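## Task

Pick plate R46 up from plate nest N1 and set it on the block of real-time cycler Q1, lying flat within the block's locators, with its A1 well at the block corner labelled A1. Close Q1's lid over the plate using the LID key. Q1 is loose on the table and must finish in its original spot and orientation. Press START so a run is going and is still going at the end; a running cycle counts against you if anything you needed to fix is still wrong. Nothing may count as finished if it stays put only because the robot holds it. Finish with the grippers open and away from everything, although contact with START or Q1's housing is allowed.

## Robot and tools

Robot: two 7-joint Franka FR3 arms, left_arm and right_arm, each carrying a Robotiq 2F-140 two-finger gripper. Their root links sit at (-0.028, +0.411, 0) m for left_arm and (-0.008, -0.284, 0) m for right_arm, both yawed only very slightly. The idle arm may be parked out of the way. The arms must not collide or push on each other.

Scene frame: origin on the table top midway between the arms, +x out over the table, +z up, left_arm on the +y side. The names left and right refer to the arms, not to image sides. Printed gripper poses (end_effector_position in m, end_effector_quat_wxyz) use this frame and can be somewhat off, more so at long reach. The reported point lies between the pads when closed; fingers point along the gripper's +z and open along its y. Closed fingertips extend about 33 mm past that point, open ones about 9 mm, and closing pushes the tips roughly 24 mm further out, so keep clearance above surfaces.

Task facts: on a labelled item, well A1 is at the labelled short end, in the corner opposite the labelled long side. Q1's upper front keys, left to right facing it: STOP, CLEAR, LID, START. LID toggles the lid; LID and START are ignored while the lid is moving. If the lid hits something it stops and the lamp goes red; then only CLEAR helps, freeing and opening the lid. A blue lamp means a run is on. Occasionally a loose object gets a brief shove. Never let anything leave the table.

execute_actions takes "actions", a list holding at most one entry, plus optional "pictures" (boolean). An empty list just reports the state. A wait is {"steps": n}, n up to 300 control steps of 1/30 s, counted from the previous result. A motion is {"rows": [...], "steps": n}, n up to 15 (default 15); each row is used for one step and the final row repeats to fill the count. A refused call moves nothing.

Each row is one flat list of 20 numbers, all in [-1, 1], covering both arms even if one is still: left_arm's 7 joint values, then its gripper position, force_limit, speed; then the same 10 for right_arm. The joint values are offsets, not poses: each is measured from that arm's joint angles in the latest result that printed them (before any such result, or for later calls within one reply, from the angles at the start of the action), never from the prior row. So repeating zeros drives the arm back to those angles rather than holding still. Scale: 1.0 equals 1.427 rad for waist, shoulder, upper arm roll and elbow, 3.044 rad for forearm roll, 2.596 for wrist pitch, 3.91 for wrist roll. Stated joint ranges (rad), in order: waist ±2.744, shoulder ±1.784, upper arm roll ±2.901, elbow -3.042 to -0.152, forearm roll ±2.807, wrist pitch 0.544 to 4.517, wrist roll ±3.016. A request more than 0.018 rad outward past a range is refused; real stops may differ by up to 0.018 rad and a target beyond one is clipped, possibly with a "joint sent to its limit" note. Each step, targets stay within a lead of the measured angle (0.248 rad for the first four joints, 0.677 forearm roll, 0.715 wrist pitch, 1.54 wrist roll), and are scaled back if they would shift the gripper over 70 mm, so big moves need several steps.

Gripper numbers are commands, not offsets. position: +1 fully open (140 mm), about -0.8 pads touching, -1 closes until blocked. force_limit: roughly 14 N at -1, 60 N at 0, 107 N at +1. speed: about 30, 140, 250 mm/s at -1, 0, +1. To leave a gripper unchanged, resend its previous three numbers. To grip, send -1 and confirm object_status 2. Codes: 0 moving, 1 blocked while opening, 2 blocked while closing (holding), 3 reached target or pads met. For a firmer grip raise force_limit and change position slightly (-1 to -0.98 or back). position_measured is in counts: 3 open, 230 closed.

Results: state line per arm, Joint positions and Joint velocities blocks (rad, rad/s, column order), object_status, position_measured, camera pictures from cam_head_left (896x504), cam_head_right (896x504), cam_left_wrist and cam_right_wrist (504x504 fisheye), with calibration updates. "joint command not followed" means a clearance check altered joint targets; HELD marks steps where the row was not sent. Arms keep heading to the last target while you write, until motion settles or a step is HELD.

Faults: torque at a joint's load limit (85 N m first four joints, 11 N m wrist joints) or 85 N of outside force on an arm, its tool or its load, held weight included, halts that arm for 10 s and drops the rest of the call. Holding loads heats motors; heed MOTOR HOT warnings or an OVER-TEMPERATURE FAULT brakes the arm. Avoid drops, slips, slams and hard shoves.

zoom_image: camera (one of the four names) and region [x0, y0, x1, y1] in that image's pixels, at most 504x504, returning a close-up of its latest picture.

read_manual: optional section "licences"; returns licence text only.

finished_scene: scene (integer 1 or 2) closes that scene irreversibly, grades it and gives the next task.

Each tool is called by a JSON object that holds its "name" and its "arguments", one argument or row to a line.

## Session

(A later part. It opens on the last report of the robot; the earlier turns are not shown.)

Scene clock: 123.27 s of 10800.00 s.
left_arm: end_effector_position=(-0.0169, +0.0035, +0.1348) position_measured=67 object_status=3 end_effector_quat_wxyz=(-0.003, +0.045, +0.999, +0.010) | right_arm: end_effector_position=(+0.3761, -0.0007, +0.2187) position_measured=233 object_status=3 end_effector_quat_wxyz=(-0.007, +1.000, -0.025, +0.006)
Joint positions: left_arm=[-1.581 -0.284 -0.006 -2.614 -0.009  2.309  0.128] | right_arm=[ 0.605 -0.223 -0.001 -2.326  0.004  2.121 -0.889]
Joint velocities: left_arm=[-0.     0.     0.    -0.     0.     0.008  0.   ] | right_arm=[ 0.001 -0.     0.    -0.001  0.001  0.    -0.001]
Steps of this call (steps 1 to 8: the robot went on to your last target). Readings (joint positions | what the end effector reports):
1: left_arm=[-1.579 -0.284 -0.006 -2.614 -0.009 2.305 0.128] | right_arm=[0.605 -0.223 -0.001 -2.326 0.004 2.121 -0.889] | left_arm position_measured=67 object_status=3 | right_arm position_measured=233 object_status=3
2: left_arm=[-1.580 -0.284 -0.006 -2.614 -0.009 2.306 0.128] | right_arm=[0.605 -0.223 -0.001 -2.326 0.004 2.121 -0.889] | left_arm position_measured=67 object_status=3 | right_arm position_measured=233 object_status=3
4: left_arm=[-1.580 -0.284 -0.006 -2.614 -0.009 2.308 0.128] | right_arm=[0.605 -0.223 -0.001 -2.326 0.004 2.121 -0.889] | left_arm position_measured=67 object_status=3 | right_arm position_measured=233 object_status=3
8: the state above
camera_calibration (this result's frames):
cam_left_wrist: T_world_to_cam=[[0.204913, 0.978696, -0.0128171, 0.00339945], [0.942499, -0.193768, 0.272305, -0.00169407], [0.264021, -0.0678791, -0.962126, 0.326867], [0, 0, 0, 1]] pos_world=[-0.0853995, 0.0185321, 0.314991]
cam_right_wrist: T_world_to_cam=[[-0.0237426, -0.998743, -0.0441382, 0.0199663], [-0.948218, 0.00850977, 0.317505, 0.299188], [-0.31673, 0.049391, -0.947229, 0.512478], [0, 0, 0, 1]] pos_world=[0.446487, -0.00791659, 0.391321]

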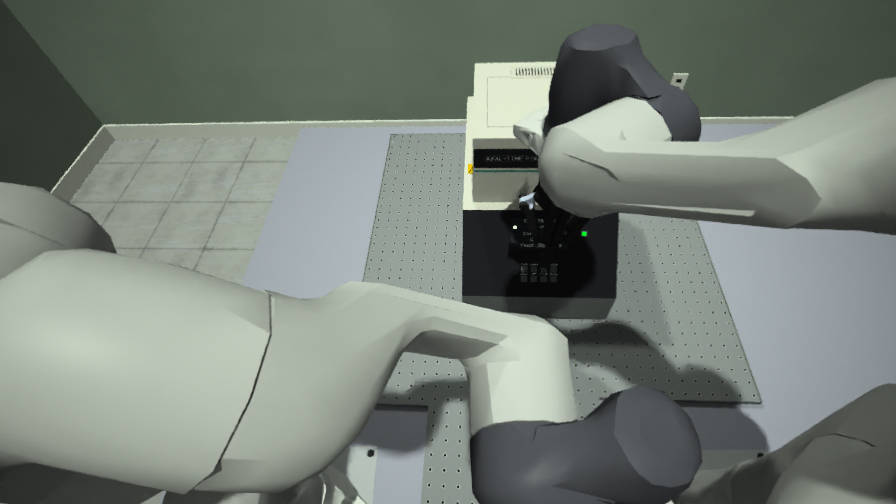

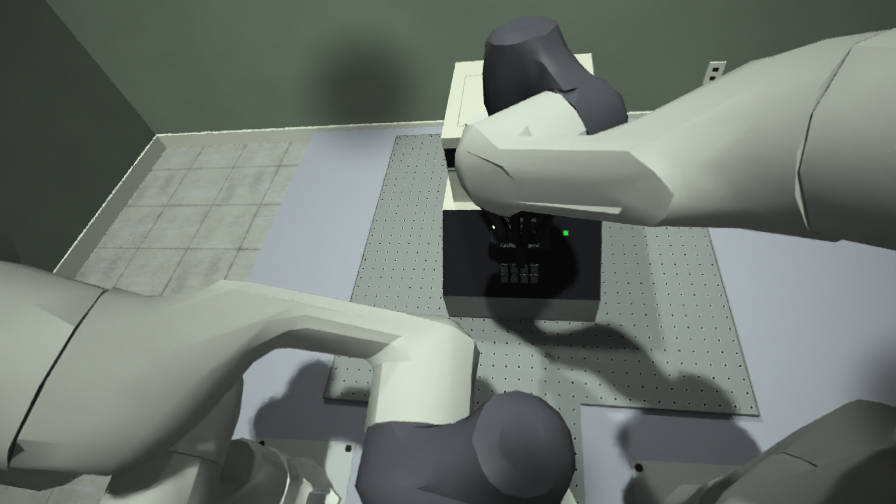

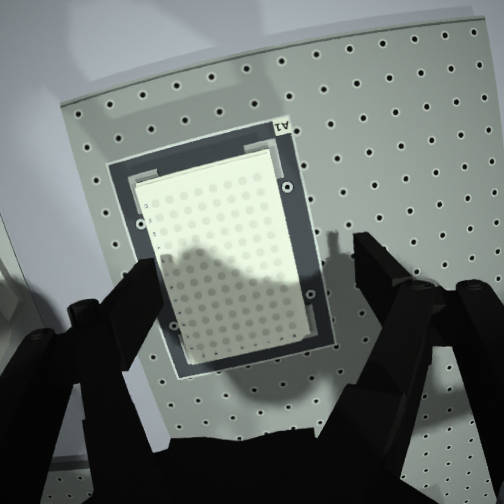

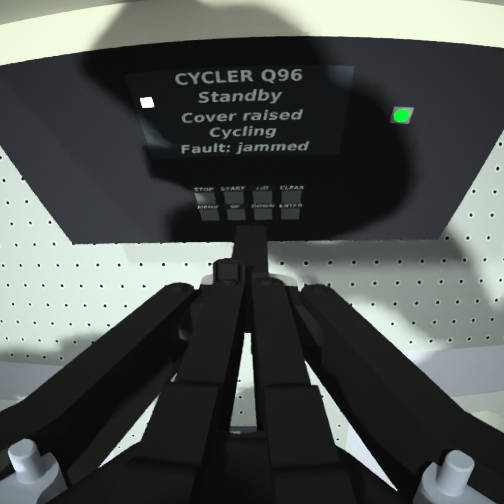

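{"name": "execute_actions", "arguments": {
  "actions": [
    {"rows": [
[0.0002,0.0026,0.0003,0.0012,0.0003,0.0026,-0.0057,0.49,-0.6,-0.3, -0.0008,0.003,0,-0.0017,-0.0002,0.0044,-0.0035,-1,0,0.3],
[0.0005,0.006,0.0007,0.0028,0.0007,0.0057,-0.0118,0.49,-0.6,-0.3, -0.0018,0.007,0,-0.0041,-0.0004,0.0095,-0.0072,-1,0,0.3],
[0.0008,0.0102,0.0012,0.0047,0.0012,0.009,-0.018,0.49,-0.6,-0.3, -0.003,0.0117,0,-0.0069,-0.0006,0.015,-0.011,-1,0,0.3],
[0.0012,0.0148,0.0018,0.0068,0.0016,0.0123,-0.0241,0.49,-0.6,-0.3, -0.0044,0.0172,0,-0.01,-0.0009,0.0207,-0.0146,-1,0,0.3],
[0.0016,0.0198,0.0024,0.0091,0.0021,0.0157,-0.0297,0.49,-0.6,-0.3, -0.0059,0.023,0,-0.0134,-0.0012,0.0263,-0.018,-1,0,0.3],
[0.002,0.025,0.003,0.0115,0.0026,0.0189,-0.0346,0.49,-0.6,-0.3, -0.0074,0.0289,0,-0.0169,-0.0014,0.0317,-0.021,-1,0,0.3],
[0.0024,0.03,0.0036,0.0138,0.0031,0.0217,-0.0386,0.49,-0.6,-0.3, -0.0089,0.0346,0,-0.0203,-0.0017,0.0364,-0.0235,-1,0,0.3],
[0.0028,0.0346,0.0041,0.0159,0.0035,0.0241,-0.0416,0.49,-0.6,-0.3, -0.0103,0.04,0,-0.0234,-0.0019,0.0404,-0.0252,-1,0,0.3],
[0.0031,0.0387,0.0046,0.0178,0.0038,0.0259,-0.0433,0.49,-0.6,-0.3, -0.0115,0.0448,0,-0.0262,-0.0021,0.0435,-0.0263,-1,0,0.3],
[0.0034,0.0421,0.005,0.0194,0.0041,0.0271,-0.0438,0.49,-0.6,-0.3, -0.0125,0.0487,0,-0.0285,-0.0022,0.0456,-0.0266,-1,0,0.3],
[0.0036,0.0446,0.0053,0.0205,0.0042,0.0277,-0.043,0.49,-0.6,-0.3, -0.0132,0.0516,0,-0.0302,-0.0022,0.0464,-0.0261,-1,0,0.3],
[0.0036,0.0446,0.0053,0.0205,0.0042,0.0275,-0.0409,0.49,-0.6,-0.3, -0.0132,0.0516,0,-0.0302,-0.0022,0.0458,-0.0249,-1,0,0.3],
[0.0036,0.0446,0.0053,0.0205,0.0041,0.0266,-0.0377,0.49,-0.6,-0.3, -0.0132,0.0516,0,-0.0302,-0.0022,0.0443,-0.0229,-1,0,0.3],
[0.0036,0.0446,0.0053,0.0205,0.004,0.025,-0.0334,0.49,-0.6,-0.3, -0.0132,0.0516,0,-0.0302,-0.0022,0.0418,-0.0203,-1,0,0.3],
[0.0036,0.0446,0.0053,0.0205,0.0039,0.0229,-0.0283,0.49,-0.6,-0.3, -0.0132,0.0516,0,-0.0302,-0.0022,0.0384,-0.0172,-1,0,0.3]], "steps": 15}
  ],
  "pictures": false
}}

{"name": "execute_actions", "arguments": {
  "actions": [
    {"steps": 5}
  ],
  "pictures": false
}}

{"name": "execute_actions", "arguments": {
  "actions": [
    {"rows": [
[0,0.0025,0,-0.0011,0,0.0039,0,0.49,-0.6,-0.3, 0,0.0031,0,-0.0019,0,0.0046,0,-1,0,0.3],
[0,0.0057,0,-0.0025,0,0.0084,0,0.49,-0.6,-0.3, 0,0.0054,0,-0.0033,0,0.0071,0,-1,0,0.3],
[0,0.0097,0,-0.0042,0,0.0133,0,0.49,-0.6,-0.3, 0,0.0077,0,-0.0047,0,0.0094,0,-1,0,0.3],
[0,0.0141,0,-0.0062,0,0.0183,0,0.49,-0.6,-0.3, 0,0.0098,0,-0.0059,0,0.0115,0,-1,0,0.3],
[0,0.0189,0,-0.0082,0,0.0232,0,0.49,-0.6,-0.3, 0,0.0118,0,-0.0071,0,0.0133,0,-1,0,0.3],
[0,0.0238,0,-0.0104,0,0.0279,0,0.49,-0.6,-0.3, -0.001,0.0136,0,-0.0082,0,0.015,0,-1,0,0.3],
[0,0.0285,0,-0.0124,0,0.0321,0,0.49,-0.6,-0.3, -0.0012,0.0154,0,-0.0093,0,0.0166,0,-1,0,0.3],
[0,0.033,0,-0.0144,0,0.0357,0,0.49,-0.6,-0.3, -0.0015,0.017,0,-0.0102,0,0.0179,0,-1,0,0.3],
[0,0.0369,0,-0.0161,0,0.0384,0,0.49,-0.6,-0.3, -0.0017,0.0185,0,-0.0112,0,0.0191,0,-1,0,0.3],
[0,0.0402,0,-0.0175,0,0.0402,0,0.49,-0.6,-0.3, -0.0019,0.02,0,-0.0121,0,0.0202,0,-1,0,0.3],
[0,0.0425,0,-0.0185,0,0.041,0,0.49,-0.6,-0.3, -0.0021,0.0213,0,-0.0129,0,0.0212,0,-1,0,0.3],
[0,0.0425,0,-0.0185,0,0.0407,0,0.49,-0.6,-0.3, -0.0023,0.0226,0,-0.0136,0,0.0219,0,-1,0,0.3],
[0,0.0425,0,-0.0185,0,0.0394,0,0.49,-0.6,-0.3, -0.0025,0.0239,0,-0.0144,0,0.0225,0,-1,0,0.3],
[0,0.0425,0,-0.0185,0,0.0371,0,0.49,-0.6,-0.3, -0.0026,0.0249,0,-0.015,0,0.023,0,-1,0,0.3],
[0,0.0425,0,-0.0185,0,0.0339,0,0.49,-0.6,-0.3, -0.0027,0.0257,0,-0.0155,0,0.023,0,-1,0,0.3]], "steps": 15}
  ],
  "pictures": false
}}

{"name": "execute_actions", "arguments": {
  "actions": [
    {"steps": 6}
  ]
}}

{"name": "execute_actions", "arguments": {
  "actions": [
    {"rows": [
[0,0,0,0,0,0,0,0.49,-0.6,-0.3, 0,-0.0089,0,0.0008,0,-0.0107,0,-1,0,0.3],
[0,0,0,0,0,0,0,0.49,-0.6,-0.3, 0,-0.0208,0,0.0019,0,-0.0229,0,-1,0,0.3],
[0,0,0,0,0,0,0,0.49,-0.6,-0.3, 0,-0.0351,0,0.0032,0,-0.0362,0,-1,0,0.3],
[0,0,0,0,0,0,0,0.49,-0.6,-0.3, -0.005,-0.0512,0,0.0047,0,-0.0499,0,-1,0,0.3],
[0,0,0,0,0,0,0,0.49,-0.6,-0.3, -0.014,-0.0685,0,0.0062,0,-0.0634,0,-1,0,0.3],
[0,0,0,0,0,0,0,0.49,-0.6,-0.3, -0.027,-0.0862,0,0.0078,0,-0.0762,0,-1,0,0.3],
[0,0,0,0,0,0,0,0.49,-0.6,-0.3, -0.043,-0.1034,0,0.0094,0,-0.0877,0,-1,0,0.3],
[0,0,0,0,0,0,0,0.49,-0.6,-0.3, -0.061,-0.1195,0,0.0109,0,-0.0973,0,-1,0,0.3],
[0,0,0,0,0,0,0,0.49,-0.6,-0.3, -0.08,-0.1338,0,0.0122,0,-0.1048,0,-1,0,0.3],
[0,0,0,0,0,0,0,0.49,-0.6,-0.3, -0.098,-0.1455,0,0.0132,0,-0.1096,0,-1,0,0.3],
[0,0,0,0,0,0,0,0.49,-0.6,-0.3, -0.115,-0.154,0,0.014,0,-0.1118,0,-1,0,0.3],
[0,0,0,0,0,0,0,0.49,-0.6,-0.3, -0.13,-0.154,0,0.014,0,-0.111,0,-1,0,0.3],
[0,0,0,0,0,0,0,0.49,-0.6,-0.3, -0.142,-0.154,0,0.014,0,-0.1074,0,-1,0,0.3],
[0,0,0,0,0,0,0,0.49,-0.6,-0.3, -0.15,-0.154,0,0.014,0,-0.1012,0,-1,0,0.3],
[0,0,0,0,0,0,0,0.49,-0.6,-0.3, -0.154,-0.154,0,0.014,0,-0.0925,0,-1,0,0.3]], "steps": 15}
  ],
  "pictures": false
}}

{"name": "execute_actions", "arguments": {
  "actions": [
    {"steps": 300}
  ]
}}

Scene clock: 243.77 s of 10800.00 s.
left_arm: end_effector_position=(-0.0114, -0.0156, +0.1251) position_measured=67 object_status=3 end_effector_quat_wxyz=(-0.001, -0.010, +1.000, -0.000) | right_arm: end_effector_position=(+0.3817, -0.0077, +0.1735) position_measured=233 object_status=3 end_effector_quat_wxyz=(+0.001, +1.000, -0.002, -0.001)
Joint positions: left_arm=[-1.577 -0.223  0.    -2.587 -0.002  2.364  0.022] | right_arm=[ 0.588 -0.15  -0.001 -2.368  0.     2.214 -0.951]
Joint velocities: left_arm=[ 0.001  0.018  0.002  0.013  0.003  0.003 -0.003] | right_arm=[-0.006  0.016 -0.001 -0.012 -0.004  0.005 -0.002]
Steps of this call (steps 1 to 15: the robot went on to your last target; steps 16 to 90: nothing new was sent; then 117.00 s passed at rest; steps 91 to 105: all 15 steps of this action). Readings (joint positions | what the end effector reports):
91: left_arm=[-1.581 -0.283 -0.005 -2.614 -0.009 2.311 0.126] | right_arm=[0.605 -0.223 -0.001 -2.326 0.004 2.122 -0.889] | left_arm position_measured=67 object_status=3 | right_arm position_measured=233 object_status=3
92: left_arm=[-1.581 -0.282 -0.005 -2.613 -0.009 2.312 0.122] | right_arm=[0.605 -0.222 -0.001 -2.327 0.004 2.126 -0.892] | left_arm position_measured=67 object_status=3 | right_arm position_measured=233 object_status=3
94: left_arm=[-1.581 -0.275 -0.005 -2.609 -0.009 2.319 0.108] | right_arm=[0.603 -0.215 -0.001 -2.330 0.004 2.138 -0.900] | left_arm position_measured=67 object_status=3 | right_arm position_measured=233 object_status=3
98: left_arm=[-1.579 -0.251 -0.003 -2.598 -0.006 2.341 0.066] | right_arm=[0.596 -0.186 -0.001 -2.347 0.003 2.176 -0.925] | left_arm position_measured=67 object_status=3 | right_arm position_measured=233 object_status=3
105: the state above

Scene clock: 243.93 s of 10800.00 s.
left_arm: end_effector_position=(-0.0113, -0.0161, +0.1252) position_measured=67 object_status=3 end_effector_quat_wxyz=(-0.001, -0.010, +1.000, -0.000) | right_arm: end_effector_position=(+0.3820, -0.0077, +0.1734) position_measured=233 object_status=3 end_effector_quat_wxyz=(+0.001, +1.000, -0.002, -0.001)
Joint positions: left_arm=[-1.577 -0.222  0.001 -2.586 -0.002  2.365  0.021] | right_arm=[ 0.588 -0.15  -0.001 -2.368 -0.     2.216 -0.951]
Joint velocities: left_arm=[ 0.002  0.001  0.002  0.002  0.     0.002 -0.001] | right_arm=[ 0.    -0.001 -0.001 -0.    -0.002  0.006 -0.   ]
Steps of this call (steps 1 to 5: the robot went on to your last target). Readings (joint positions | what the end effector reports):
1: left_arm=[-1.577 -0.222 0.001 -2.587 -0.002 2.364 0.022] | right_arm=[0.588 -0.150 -0.001 -2.368 0.000 2.215 -0.951] | left_arm position_measured=67 object_status=3 | right_arm position_measured=233 object_status=3
2: left_arm=[-1.577 -0.222 0.001 -2.587 -0.002 2.364 0.022] | right_arm=[0.588 -0.150 -0.001 -2.368 0.000 2.215 -0.951] | left_arm position_measured=67 object_status=3 | right_arm position_measured=233 object_status=3
4: left_arm=[-1.577 -0.222 0.001 -2.586 -0.002 2.365 0.022] | right_arm=[0.588 -0.150 -0.001 -2.368 -0.000 2.215 -0.951] | left_arm position_measured=67 object_status=3 | right_arm position_measured=233 object_status=3
5: the state above

Scene clock: 244.43 s of 10800.00 s.
left_arm: end_effector_position=(-0.0113, -0.0156, +0.0971) position_measured=67 object_status=3 end_effector_quat_wxyz=(-0.001, -0.010, +1.000, +0.000) | right_arm: end_effector_position=(+0.3835, -0.0068, +0.1672) position_measured=233 object_status=3 end_effector_quat_wxyz=(-0.001, +1.000, -0.002, +0.001)
Joint positions: left_arm=[-1.577 -0.163  0.001 -2.611 -0.002  2.447  0.021] | right_arm=[ 0.588 -0.14  -0.001 -2.376 -0.     2.238 -0.951]
Joint velocities: left_arm=[ 0.     0.014  0.    -0.005  0.001  0.005  0.   ] | right_arm=[ 0.001 -0.003  0.    -0.004  0.001  0.005  0.001]
Steps of this call (steps 1 to 15: all 15 steps of this action). Readings (joint positions | what the end effector reports):
1: left_arm=[-1.577 -0.222 0.001 -2.586 -0.002 2.366 0.021] | right_arm=[0.588 -0.150 -0.001 -2.368 -0.000 2.217 -0.951] | left_arm position_measured=67 object_status=3 | right_arm position_measured=233 object_status=3
2: left_arm=[-1.577 -0.221 0.001 -2.586 -0.002 2.369 0.021] | right_arm=[0.588 -0.149 -0.001 -2.368 -0.000 2.219 -0.951] | left_arm position_measured=67 object_status=3 | right_arm position_measured=233 object_status=3
4: left_arm=[-1.577 -0.215 0.001 -2.588 -0.002 2.380 0.021] | right_arm=[0.588 -0.145 -0.001 -2.370 -0.000 2.226 -0.951] | left_arm position_measured=67 object_status=3 | right_arm position_measured=233 object_status=3
8: left_arm=[-1.577 -0.192 0.001 -2.598 -0.002 2.413 0.021] | right_arm=[0.588 -0.139 -0.001 -2.374 -0.000 2.235 -0.951] | left_arm position_measured=67 object_status=3 | right_arm position_measured=233 object_status=3
15: the state above

Scene clock: 244.63 s of 10800.00 s.
left_arm: end_effector_position=(-0.0113, -0.0157, +0.0970) position_measured=67 object_status=3 end_effector_quat_wxyz=(-0.001, -0.010, +1.000, +0.000) | right_arm: end_effector_position=(+0.3835, -0.0068, +0.1672) position_measured=233 object_status=3 end_effector_quat_wxyz=(-0.001, +1.000, -0.002, +0.001)
Joint positions: left_arm=[-1.577 -0.163  0.001 -2.611 -0.002  2.448  0.021] | right_arm=[ 0.588 -0.14  -0.001 -2.376 -0.     2.239 -0.951]
Joint velocities: left_arm=[-0.001  0.001 -0.002  0.001  0.001  0.003 -0.002] | right_arm=[ 0.001 -0.001 -0.     0.    -0.001  0.001 -0.001]
Steps of this call (steps 1 to 6: the robot went on to your last target). Readings (joint positions | what the end effector reports):
1: left_arm=[-1.577 -0.163 0.001 -2.611 -0.002 2.447 0.021] | right_arm=[0.588 -0.140 -0.001 -2.376 -0.000 2.239 -0.951] | left_arm position_measured=67 object_status=3 | right_arm position_measured=233 object_status=3
2: left_arm=[-1.577 -0.163 0.001 -2.611 -0.002 2.448 0.021] | right_arm=[0.588 -0.140 -0.001 -2.376 -0.000 2.239 -0.951] | left_arm position_measured=67 object_status=3 | right_arm position_measured=233 object_status=3
4: left_arm=[-1.577 -0.163 0.001 -2.611 -0.002 2.448 0.021] | right_arm=[0.588 -0.140 -0.001 -2.376 -0.000 2.239 -0.951] | left_arm position_measured=67 object_status=3 | right_arm position_measured=233 object_status=3
6: the state above
camera_calibration (this result's frames):
cam_left_wrist: T_world_to_cam=[[0.0959514, 0.994886, -0.0315461, 0.0213971], [0.956199, -0.0833226, 0.280609, 0.000612179], [0.276546, -0.0570892, -0.959304, 0.287792], [0, 0, 0, 1]] pos_world=[-0.082226, -0.00480683, 0.276583]
cam_right_wrist: T_world_to_cam=[[0.0230381, -0.999227, -0.0318618, -0.00812957], [-0.944645, -0.032191, 0.326512, 0.319509], [-0.327285, 0.0225759, -0.944656, 0.469803], [0, 0, 0, 1]] pos_world=[0.455769, -0.0084442, 0.339219]

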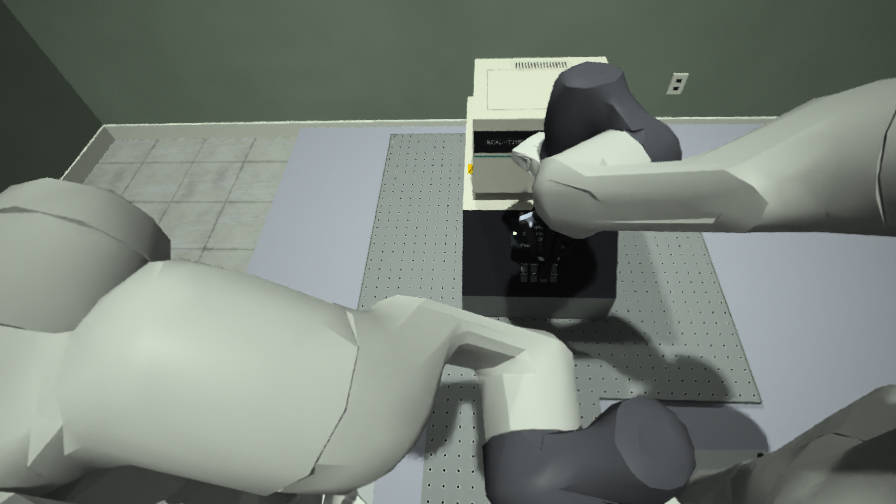

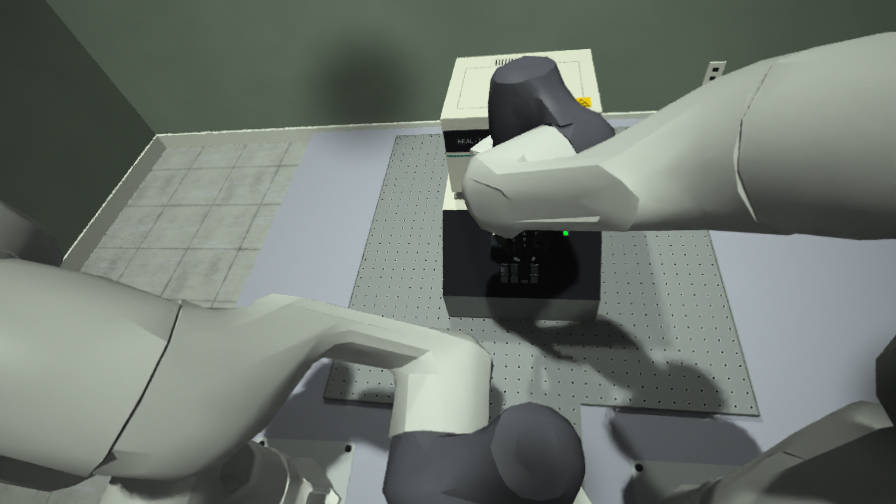

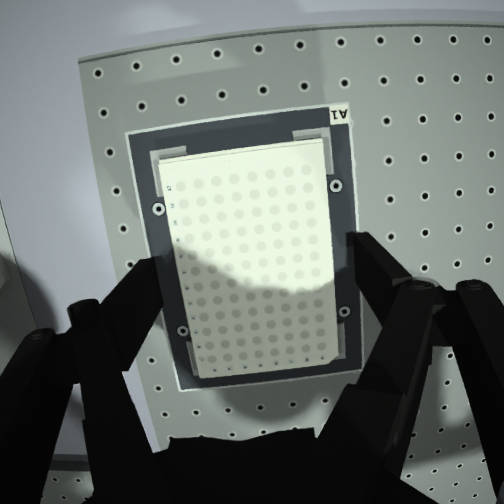

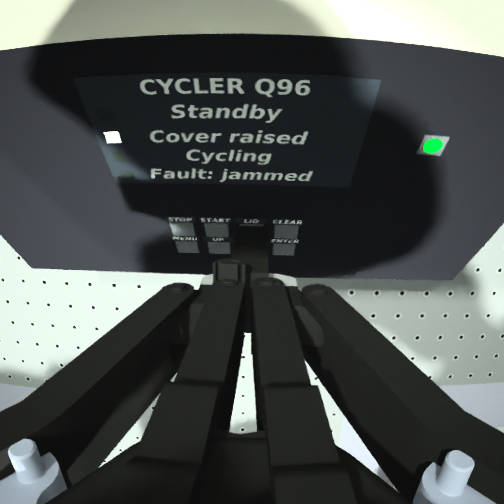

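Scene clock: 245.13 s of 10800.00 s.
left_arm: end_effector_position=(-0.0113, -0.0157, +0.0970) position_measured=67 object_status=3 end_effector_quat_wxyz=(-0.001, -0.010, +1.000, +0.000) | right_arm: end_effector_position=(+0.3952, -0.1028, +0.2572) position_measured=233 object_status=3 end_effector_quat_wxyz=(-0.003, +0.995, -0.099, +0.005)
Joint positions: left_arm=[-1.577 -0.163  0.001 -2.611 -0.002  2.448  0.021] | right_arm=[ 0.396 -0.359 -0.003 -2.355 -0.     2.007 -0.951]
Joint velocities: left_arm=[ 0.    -0.001 -0.     0.002 -0.001 -0.    -0.   ] | right_arm=[-0.401 -0.052 -0.047  0.001  0.001 -0.014  0.   ]
Steps of this call (steps 1 to 15: all 15 steps of this action). Readings (joint positions | what the end effector reports):
1: left_arm=[-1.577 -0.163 0.001 -2.611 -0.002 2.448 0.021] | right_arm=[0.588 -0.144 -0.001 -2.376 -0.000 2.234 -0.951] | left_arm position_measured=67 object_status=3 | right_arm position_measured=233 object_status=3
2: left_arm=[-1.577 -0.163 0.001 -2.611 -0.002 2.448 0.021] | right_arm=[0.588 -0.150 -0.001 -2.376 -0.000 2.225 -0.951] | left_arm position_measured=67 object_status=3 | right_arm position_measured=233 object_status=3
4: left_arm=[-1.577 -0.163 0.001 -2.611 -0.002 2.448 0.021] | right_arm=[0.587 -0.173 -0.001 -2.375 -0.000 2.194 -0.951] | left_arm position_measured=67 object_status=3 | right_arm position_measured=233 object_status=3
8: left_arm=[-1.577 -0.163 0.001 -2.611 -0.002 2.448 0.021] | right_arm=[0.545 -0.257 0.004 -2.369 -0.000 2.102 -0.951] | left_arm position_measured=67 object_status=3 | right_arm position_measured=233 object_status=3
15: the state above

Scene clock: 255.13 s of 10800.00 s.
left_arm: end_effector_position=(-0.0113, -0.0157, +0.0970) position_measured=67 object_status=3 end_effector_quat_wxyz=(-0.001, -0.010, +1.000, +0.000) | right_arm: end_effector_position=(+0.3985, -0.1138, +0.2572) position_measured=233 object_status=3 end_effector_quat_wxyz=(-0.002, +0.994, -0.111, +0.003)
Joint positions: left_arm=[-1.577 -0.163  0.001 -2.611 -0.002  2.448  0.021] | right_arm=[ 0.37  -0.36  -0.003 -2.355 -0.     2.003 -0.951]
Joint velocities: left_arm=[-0.    -0.    -0.    -0.    -0.001  0.     0.001] | right_arm=[-0.    -0.     0.    -0.    -0.    -0.     0.001]
Steps of this call (steps 1 to 30: the robot went on to your last target; steps 31 to 300: nothing new was sent). Readings (joint positions | what the end effector reports):
1: left_arm=[-1.577 -0.163 0.001 -2.611 -0.002 2.448 0.021] | right_arm=[0.385 -0.360 -0.004 -2.355 -0.000 2.007 -0.951] | left_arm position_measured=67 object_status=3 | right_arm position_measured=233 object_status=3
2: left_arm=[-1.577 -0.163 0.001 -2.611 -0.002 2.448 0.021] | right_arm=[0.378 -0.360 -0.005 -2.355 -0.000 2.006 -0.951] | left_arm position_measured=67 object_status=3 | right_arm position_measured=233 object_status=3
4: left_arm=[-1.577 -0.163 0.001 -2.611 -0.002 2.448 0.021] | right_arm=[0.372 -0.360 -0.005 -2.355 -0.000 2.005 -0.951] | left_arm position_measured=67 object_status=3 | right_arm position_measured=233 object_status=3
8: left_arm=[-1.577 -0.163 0.001 -2.611 -0.002 2.448 0.021] | right_arm=[0.370 -0.360 -0.003 -2.355 -0.000 2.004 -0.951] | left_arm position_measured=67 object_status=3 | right_arm position_measured=233 object_status=3
300: the state above
All arms were judged still, so your last target was given up. Only a new action makes them travel on or press farther. Fingers that are still opening or closing keep moving.
camera_calibration (this result's frames):
cam_left_wrist: T_world_to_cam=[[0.0959514, 0.994886, -0.0315464, 0.0213972], [0.956199, -0.0833226, 0.280609, 0.000612163], [0.276546, -0.0570895, -0.959304, 0.287792], [0, 0, 0, 1]] pos_world=[-0.082226, -0.00480685, 0.276583]
cam_right_wrist: T_world_to_cam=[[-0.195225, -0.980125, -0.0352565, -0.0225155], [-0.930306, 0.173681, 0.323058, 0.319427], [-0.310514, 0.0958683, -0.945722, 0.564028], [0, 0, 0, 1]] pos_world=[0.467908, -0.131619, 0.429427]

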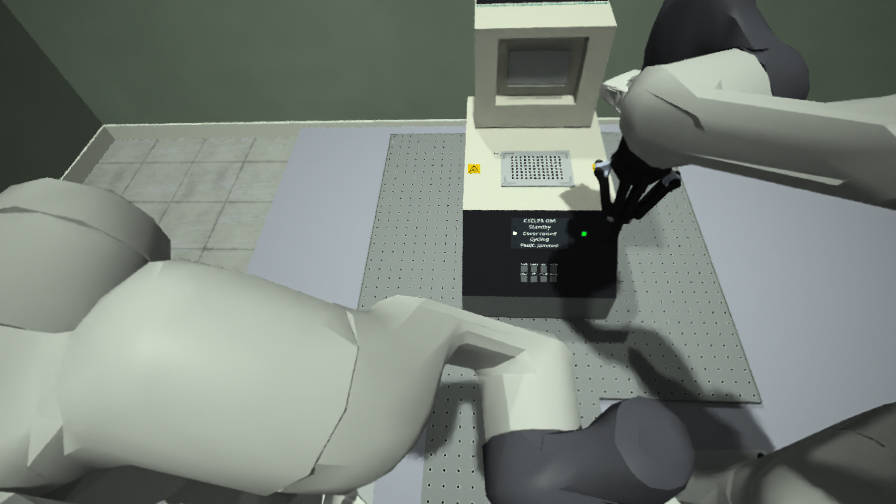

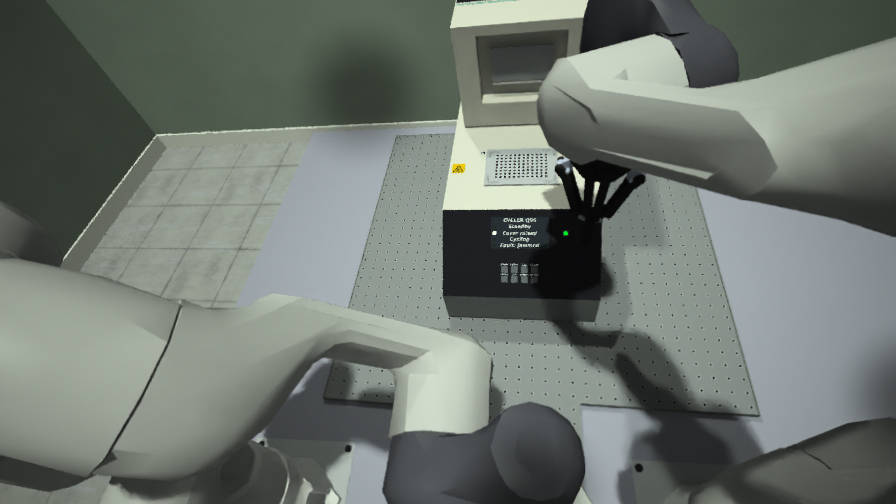

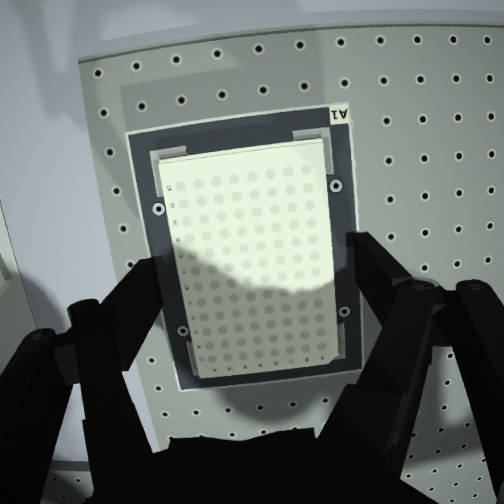

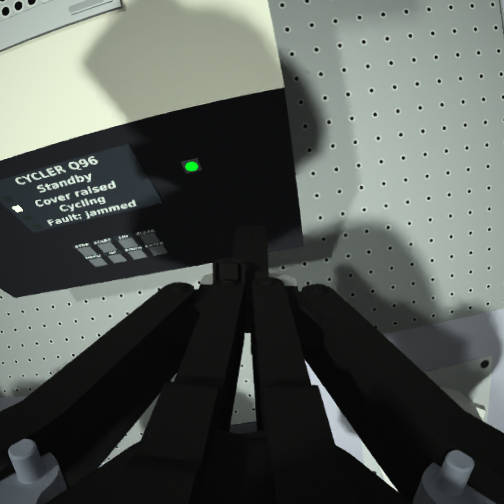

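{"name": "execute_actions", "arguments": {
  "actions": []
}}

Scene clock: 291.23 s of 10800.00 s.
left_arm: end_effector_position=(-0.0113, -0.0157, +0.0970) position_measured=67 object_status=3 end_effector_quat_wxyz=(-0.001, -0.010, +1.000, +0.000) | right_arm: end_effector_position=(+0.3985, -0.1138, +0.2572) position_measured=233 object_status=3 end_effector_quat_wxyz=(-0.002, +0.994, -0.111, +0.003)
Joint positions: left_arm=[-1.577 -0.163  0.001 -2.611 -0.002  2.448  0.021] | right_arm=[ 0.37  -0.36  -0.003 -2.355 -0.     2.003 -0.951]
Joint velocities: left_arm=[ 0.     0.001  0.001 -0.002 -0.     0.001 -0.001] | right_arm=[-0.001  0.    -0.001  0.    -0.001  0.001  0.001]
Steps of this call (steps 1 to 90: nothing new was sent; then 33.10 s passed at rest). Readings (joint positions | what the end effector reports):
1: left_arm=[-1.577 -0.163 0.001 -2.611 -0.002 2.448 0.021] | right_arm=[0.370 -0.360 -0.003 -2.355 -0.000 2.003 -0.951] | left_arm position_measured=67 object_status=3 | right_arm position_measured=233 object_status=3
2: left_arm=[-1.577 -0.163 0.001 -2.611 -0.002 2.448 0.021] | right_arm=[0.370 -0.360 -0.003 -2.355 -0.000 2.003 -0.951] | left_arm position_measured=67 object_status=3 | right_arm position_measured=233 object_status=3
4: left_arm=[-1.577 -0.163 0.001 -2.611 -0.002 2.448 0.021] | right_arm=[0.370 -0.360 -0.003 -2.355 -0.000 2.003 -0.951] | left_arm position_measured=67 object_status=3 | right_arm position_measured=233 object_status=3
8: left_arm=[-1.577 -0.163 0.001 -2.611 -0.002 2.448 0.021] | right_arm=[0.370 -0.360 -0.003 -2.355 -0.000 2.003 -0.951] | left_arm position_measured=67 object_status=3 | right_arm position_measured=233 object_status=3
90: the state above
camera_calibration (this result's frames):
cam_left_wrist: T_world_to_cam=[[0.0959514, 0.994886, -0.0315463, 0.0213971], [0.956199, -0.0833226, 0.280609, 0.000612168], [0.276546, -0.0570894, -0.959304, 0.287792], [0, 0, 0, 1]] pos_world=[-0.082226, -0.00480685, 0.276583]
cam_right_wrist: T_world_to_cam=[[-0.195224, -0.980125, -0.0352456, -0.022521], [-0.930302, 0.173683, 0.323066, 0.319421], [-0.310524, 0.0958593, -0.94572, 0.564028], [0, 0, 0, 1]] pos_world=[0.467906, -0.131619, 0.429425]

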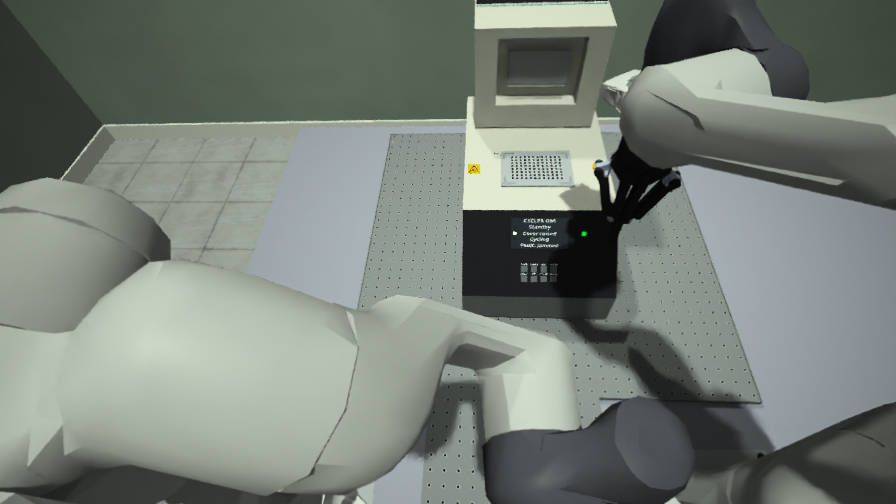

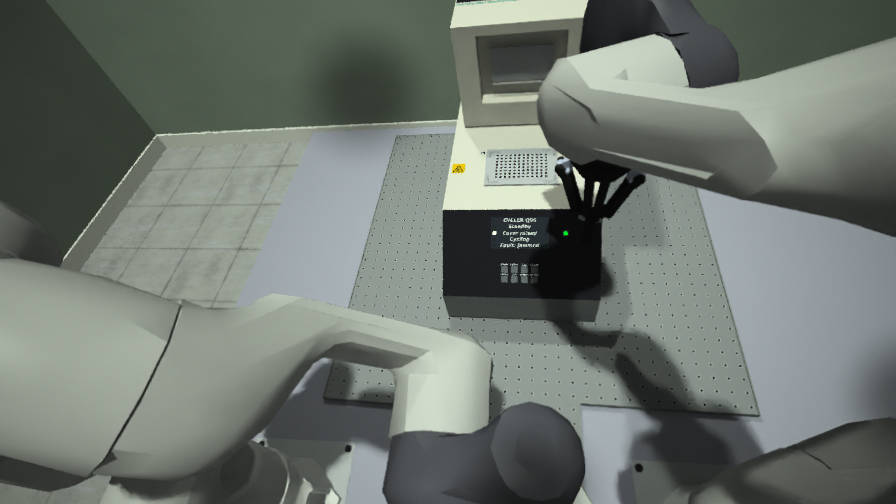

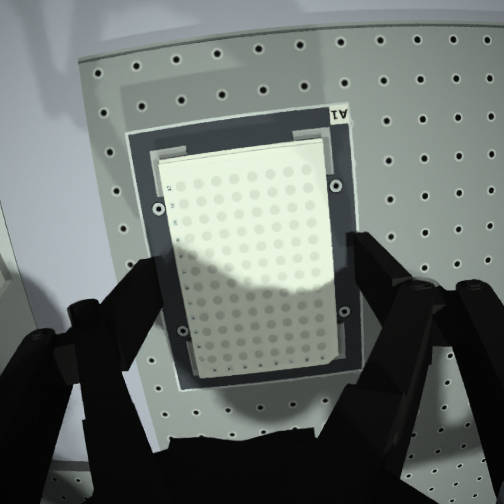

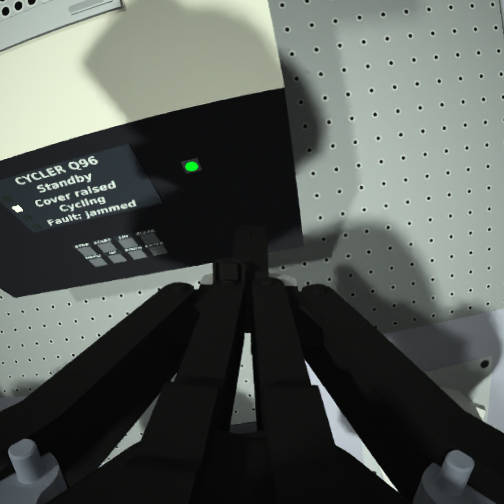

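{"name": "zoom_image", "arguments": {
  "camera": "cam_left_wrist",
  "region": [130, 120, 390, 400]
}}

{"name": "zoom_image", "arguments": {
  "camera": "cam_head_left",
  "region": [460, 130, 620, 220]
}}

Region (130, 120, 390, 400) of cam_left_wrist's 504x504 image, scaled by 1.800, with more detail than that image has; it fills the left 468 columns of this view, and the rest is white.

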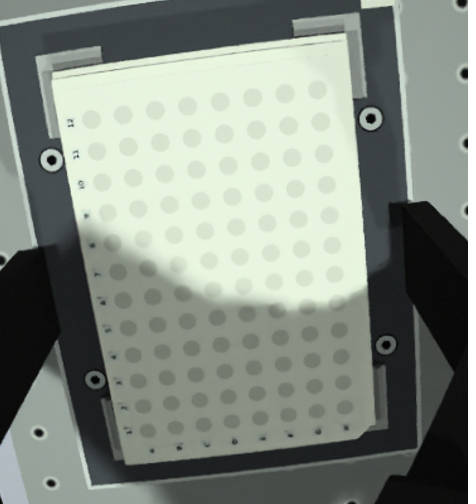

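Region (460, 130, 620, 220) of cam_head_left's 896x504 image, scaled by 3.150, with more detail than that image has; it fills the top 284 rows of this view, and the rest is white.

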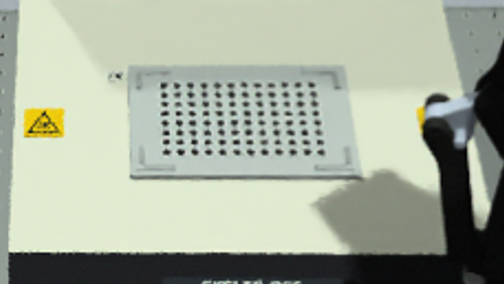

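{"name": "zoom_image", "arguments": {
  "camera": "cam_left_wrist",
  "region": [150, 130, 340, 230]
}}

{"name": "zoom_image", "arguments": {
  "camera": "cam_left_wrist",
  "region": [180, 300, 370, 400]
}}

Region (150, 130, 340, 230) of cam_left_wrist's 504x504 image, scaled by 2.653, with more detail than that image has; it fills the top 265 rows of this view, and the rest is white.

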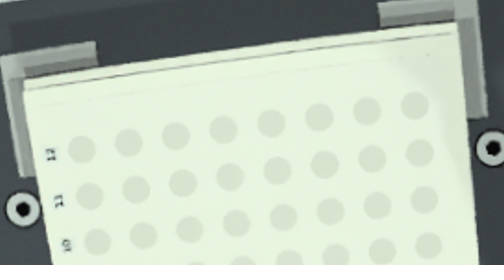

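Region (180, 300, 370, 400) of cam_left_wrist's 504x504 image, scaled by 2.653, with more detail than that image has; it fills the top 265 rows of this view, and the rest is white.

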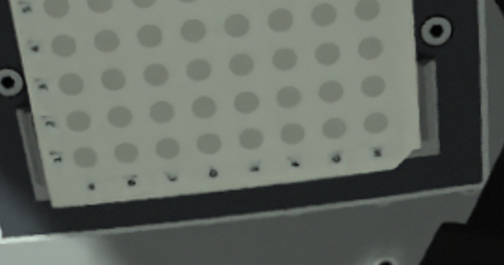

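{"name": "execute_actions", "arguments": {
  "actions": [
    {"rows":[[0.0012,0.0003,0,-0.0001,0,0.0004,0.0017,0.49,-0.6,-0.3,-0.0041,0,0,0,0,0,0,-1,0,0.3],[0.0029,0.0006,0,-0.0002,0,0.001,0.0034,0.49,-0.6,-0.3,-0.0096,0,0,0,0,0,0,-1,0,0.3],[0.0048,0.001,0,-0.0003,0,0.0015,0.0052,0.49,-0.6,-0.3,-0.0166,0,0,0,0,0,0,-1,0,0.3],[0.0071,0.0015,0,-0.0005,0,0.0021,0.0069,0.49,-0.6,-0.3,-0.025,0,0,0,0,0,0,-1,0,0.3],[0.0095,0.002,0,-0.0006,0,0.0026,0.0085,0.49,-0.6,-0.3,-0.0346,0,0,0,0,0,0,-1,0,0.3],[0.0119,0.0025,0,-0.0008,0,0.0032,0.0099,0.49,-0.6,-0.3,-0.0453,0,0,0,0,0,0,-1,0,0.3],[0.0143,0.0031,0,-0.0009,0,0.0036,0.0111,0.49,-0.6,-0.3,-0.0571,0,0,0,0,0,0,-1,0,0.3],[0.0165,0.0035,0,-0.0011,0,0.0041,0.0119,0.49,-0.6,-0.3,-0.0698,0,0,0,0,0,0,-1,0,0.3],[0.0185,0.0039,0,-0.0012,0,0.0044,0.0124,0.49,-0.6,-0.3,-0.0833,0,0,0,0,0,0,-1,0,0.3],[0.0201,0.0043,0,-0.0013,0,0.0046,0.0126,0.49,-0.6,-0.3,-0.0974,0,0,0,0,0,0,-1,0,0.3],[0.0213,0.0045,0,-0.0014,0,0.0047,0.0123,0.49,-0.6,-0.3,-0.112,0,0,0,0,0,0,-1,0,0.3],[0.0213,0.0045,0,-0.0014,0,0.0046,0.0118,0.49,-0.6,-0.3,-0.1269,0,0,0,0,0,0,-1,0,0.3],[0.0213,0.0045,0,-0.0014,0,0.0045,0.0108,0.49,-0.6,-0.3,-0.1419,0,0,0,0,0,0,-1,0,0.3],[0.0213,0.0045,0,-0.0014,0,0.0042,0.0096,0.49,-0.6,-0.3,-0.1569,0,0,0,0,0,0,-1,0,0.3],[0.0213,0.0045,0,-0.0014,0,0.0039,0.0081,0.49,-0.6,-0.3,-0.1717,0,0,0,0,0,0,-1,0,0.3]],"steps":15}
  ],
  "pictures": false
}}

{"name": "execute_actions", "arguments": {
  "actions": [
    {"rows":[[0,0,0,0,0,0,0,-1,-0.6,-0.3,-0.046,0,0,0,0,0,0,-1,0,0.3],[0,0,0,0,0,0,0,-1,-0.6,-0.3,-0.06,0,0,0,0,0,0,-1,0,0.3],[0,0,0,0,0,0,0,-1,-0.6,-0.3,-0.0733,0,0,0,0,0,0,-1,0,0.3],[0,0,0,0,0,0,0,-1,-0.6,-0.3,-0.0858,0,0,0,0,0,0,-1,0,0.3],[0,0,0,0,0,0,0,-1,-0.6,-0.3,-0.0974,0,0,0,0,0,0,-1,0,0.3],[0,0,0,0,0,0,0,-1,-0.6,-0.3,-0.1079,0,0,0,0,0,0,-1,0,0.3],[0,0,0,0,0,0,0,-1,-0.6,-0.3,-0.1172,0,0,0,0,0,0,-1,0,0.3],[0,0,0,0,0,0,0,-1,-0.6,-0.3,-0.1253,0,0,0,0,0,0,-1,0,0.3],[0,0,0,0,0,0,0,-1,-0.6,-0.3,-0.1319,0,0,0,0,0,0,-1,0,0.3],[0,0,0,0,0,0,0,-1,-0.6,-0.3,-0.1372,0,0,0,0,0,0,-1,0,0.3],[0,0,0,0,0,0,0,-1,-0.6,-0.3,-0.1409,0,0,0,0,0,0,-1,0,0.3],[0,0,0,0,0,0,0,-1,-0.6,-0.3,-0.143,0,0,0,0,0,0,-1,0,0.3],[0,0,0,0,0,0,0,-1,-0.6,-0.3,-0.1437,0,0,0,0,0,0,-1,0,0.3],[0,0,0,0,0,0,0,-1,-0.6,-0.3,-0.1427,0,0,0,0,0,0,-1,0,0.3],[0,0,0,0,0,0,0,-1,-0.6,-0.3,-0.1402,0,0,0,0,0,0,-1,0,0.3]],"steps":15}
  ]
}}

Scene clock: 411.73 s of 10800.00 s.
left_arm: end_effector_position=(+0.0007, -0.0158, +0.0956) position_measured=67 object_status=3 end_effector_quat_wxyz=(-0.000, -0.010, +1.000, -0.001) | right_arm: end_effector_position=(+0.4240, -0.1970, +0.2572) position_measured=233 object_status=3 end_effector_quat_wxyz=(-0.002, +0.978, -0.209, +0.004)
Joint positions: left_arm=[-1.549 -0.159  0.    -2.612 -0.002  2.454  0.05 ] | right_arm=[ 0.171 -0.36  -0.001 -2.355 -0.     2.003 -0.951]
Joint velocities: left_arm=[ 0.01   0.002 -0.001 -0.001  0.001 -0.001 -0.001] | right_arm=[-0.588 -0.    -0.04   0.001 -0.    -0.     0.001]
Steps of this call (steps 1 to 90: nothing new was sent; then 117.00 s passed at rest; steps 91 to 105: all 15 steps of this action). Readings (joint positions | what the end effector reports):
91: left_arm=[-1.577 -0.163 0.001 -2.611 -0.002 2.448 0.022] | right_arm=[0.369 -0.360 -0.002 -2.355 -0.000 2.003 -0.951] | left_arm position_measured=67 object_status=3 | right_arm position_measured=233 object_status=3
92: left_arm=[-1.577 -0.163 0.001 -2.611 -0.002 2.448 0.023] | right_arm=[0.366 -0.360 -0.002 -2.355 -0.000 2.003 -0.951] | left_arm position_measured=67 object_status=3 | right_arm position_measured=233 object_status=3
94: left_arm=[-1.574 -0.163 0.000 -2.611 -0.002 2.448 0.026] | right_arm=[0.354 -0.360 -0.001 -2.355 -0.000 2.003 -0.951] | left_arm position_measured=67 object_status=3 | right_arm position_measured=233 object_status=3
98: left_arm=[-1.562 -0.162 0.000 -2.611 -0.002 2.451 0.038] | right_arm=[0.305 -0.360 -0.000 -2.355 -0.000 2.003 -0.951] | left_arm position_measured=67 object_status=3 | right_arm position_measured=233 object_status=3
105: the state above

Scene clock: 412.23 s of 10800.00 s.
left_arm: end_effector_position=(+0.0008, -0.0158, +0.0959) position_measured=108 object_status=2 end_effector_quat_wxyz=(-0.000, -0.010, +1.000, -0.001) | right_arm: end_effector_position=(+0.4327, -0.2848, +0.2572) position_measured=233 object_status=3 end_effector_quat_wxyz=(-0.002, +0.952, -0.306, +0.004)
Joint positions: left_arm=[-1.549 -0.16   0.    -2.612 -0.002  2.454  0.05 ] | right_arm=[-0.029 -0.36  -0.003 -2.355 -0.     2.003 -0.951]
Joint velocities: left_arm=[ 0.002 -0.    -0.     0.     0.001  0.    -0.   ] | right_arm=[-0.007 -0.     0.     0.     0.001 -0.001  0.001]
Steps of this call (steps 1 to 15: all 15 steps of this action). Readings (joint positions | what the end effector reports):
1: left_arm=[-1.549 -0.159 0.000 -2.612 -0.002 2.454 0.050] | right_arm=[0.150 -0.360 -0.001 -2.355 -0.000 2.003 -0.951] | left_arm position_measured=67 object_status=0 | right_arm position_measured=233 object_status=3
2: left_arm=[-1.549 -0.159 0.000 -2.612 -0.002 2.454 0.050] | right_arm=[0.129 -0.360 -0.001 -2.355 -0.000 2.003 -0.951] | left_arm position_measured=72 object_status=0 | right_arm position_measured=233 object_status=3
4: left_arm=[-1.549 -0.159 0.000 -2.612 -0.002 2.454 0.050] | right_arm=[0.090 -0.360 -0.002 -2.355 -0.000 2.003 -0.951] | left_arm position_measured=84 object_status=0 | right_arm position_measured=233 object_status=3
8: left_arm=[-1.549 -0.160 0.000 -2.612 -0.002 2.454 0.050] | right_arm=[0.022 -0.360 -0.002 -2.355 -0.000 2.003 -0.951] | left_arm position_measured=107 object_status=0 | right_arm position_measured=233 object_status=3
15: the state above
camera_calibration (this result's frames):
cam_left_wrist: T_world_to_cam=[[0.0960118, 0.994825, -0.0332317, 0.02047], [0.956155, -0.0828969, 0.280884, -0.0105705], [0.276676, -0.0587428, -0.959166, 0.283329], [0, 0, 0, 1]] pos_world=[-0.0702487, -0.00459676, 0.275409]
cam_right_wrist: T_world_to_cam=[[-0.5603, -0.827537, -0.0353036, 0.0180096], [-0.78998, 0.521087, 0.32311, 0.41916], [-0.24899, 0.208928, -0.945703, 0.596614], [0, 0, 0, 1]] pos_world=[0.489769, -0.328164, 0.42942]

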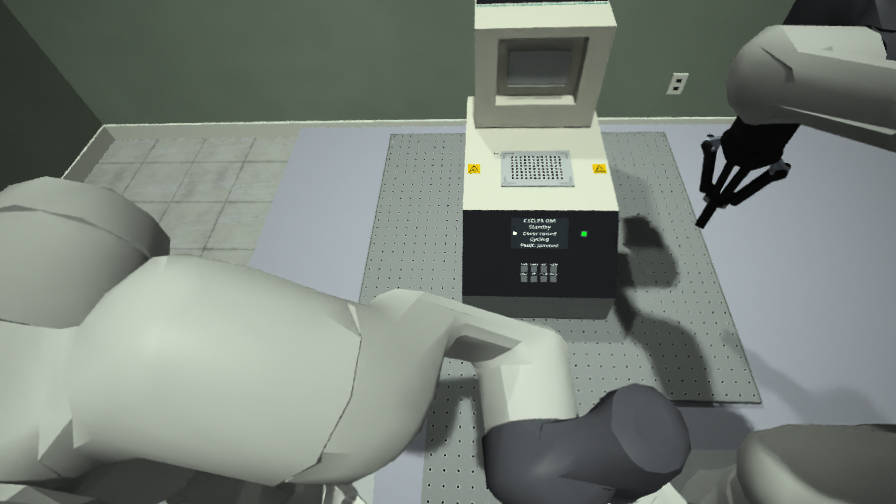

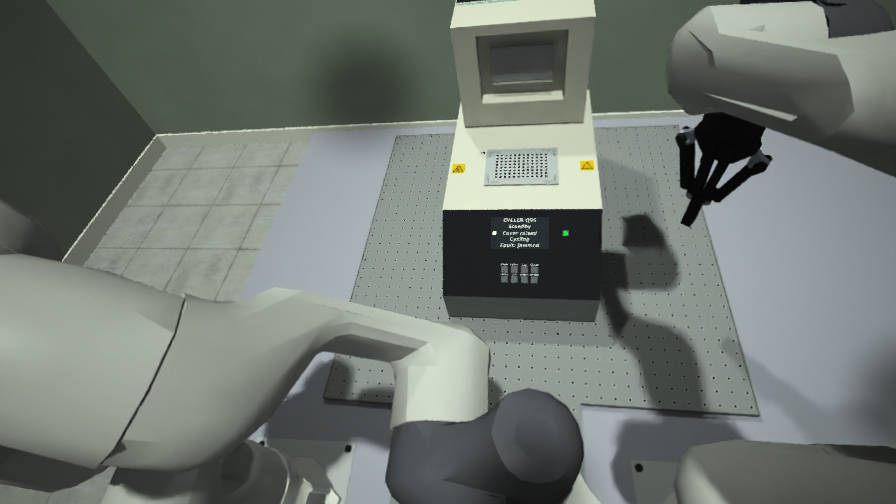

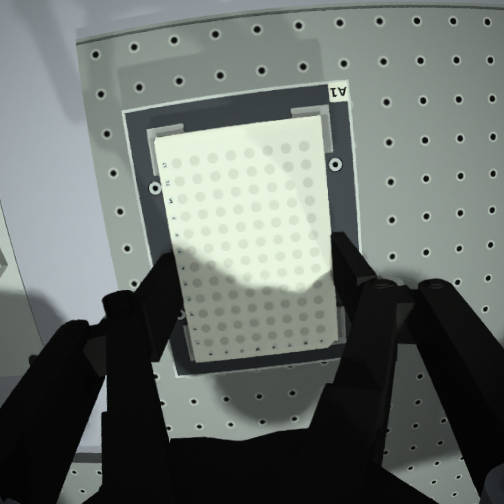

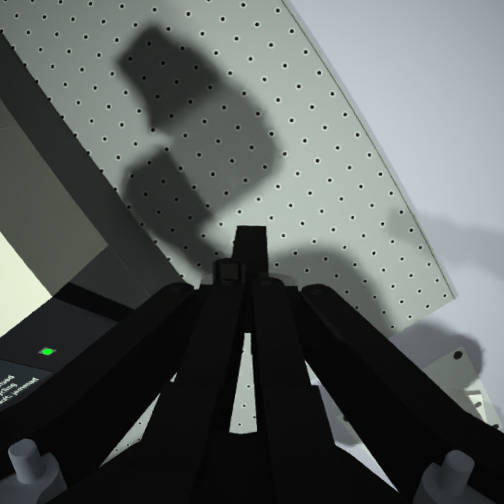

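{"name": "zoom_image", "arguments": {
  "camera": "cam_left_wrist",
  "region": [130, 200, 390, 330]
}}

{"name": "zoom_image", "arguments": {
  "camera": "cam_left_wrist",
  "region": [140, 100, 350, 210]
}}

{"name": "zoom_image", "arguments": {
  "camera": "cam_left_wrist",
  "region": [170, 280, 360, 380]
}}

Region (130, 200, 390, 330) of cam_left_wrist's 504x504 image, scaled by 1.938, with more detail than that image has.

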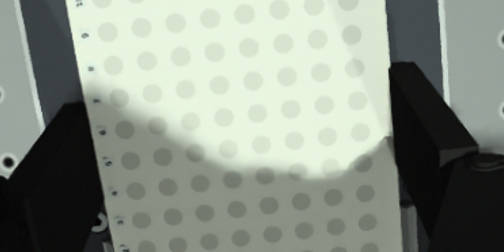

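Region (140, 100, 350, 210) of cam_left_wrist's 504x504 image, scaled by 2.400, with more detail than that image has; it fills the top 264 rows of this view, and the rest is white.

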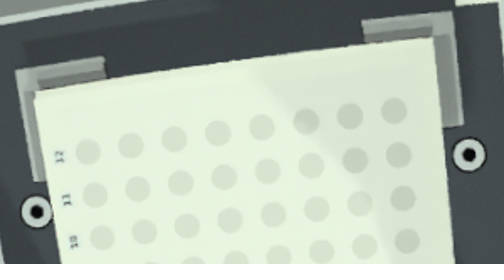

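Region (170, 280, 360, 380) of cam_left_wrist's 504x504 image, scaled by 2.653, with more detail than that image has; it fills the top 265 rows of this view, and the rest is white.

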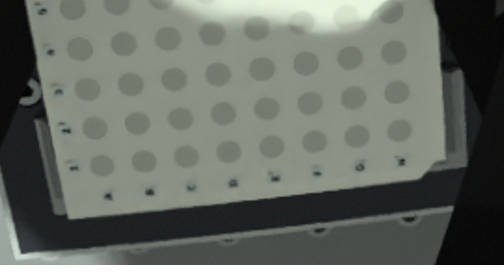

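{"name": "zoom_image", "arguments": {
  "camera": "cam_head_right",
  "region": [440, 120, 620, 220]
}}

{"name": "zoom_image", "arguments": {
  "camera": "cam_head_left",
  "region": [450, 120, 630, 220]
}}

Region (440, 120, 620, 220) of cam_head_right's 896x504 image, scaled by 2.800, with more detail than that image has.

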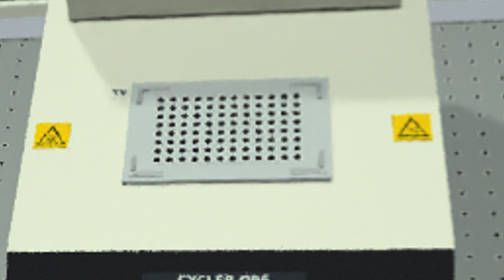

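Region (450, 120, 630, 220) of cam_head_left's 896x504 image, scaled by 2.800, with more detail than that image has.

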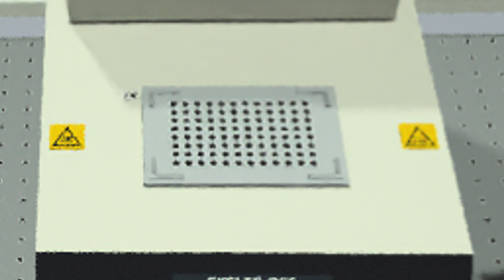

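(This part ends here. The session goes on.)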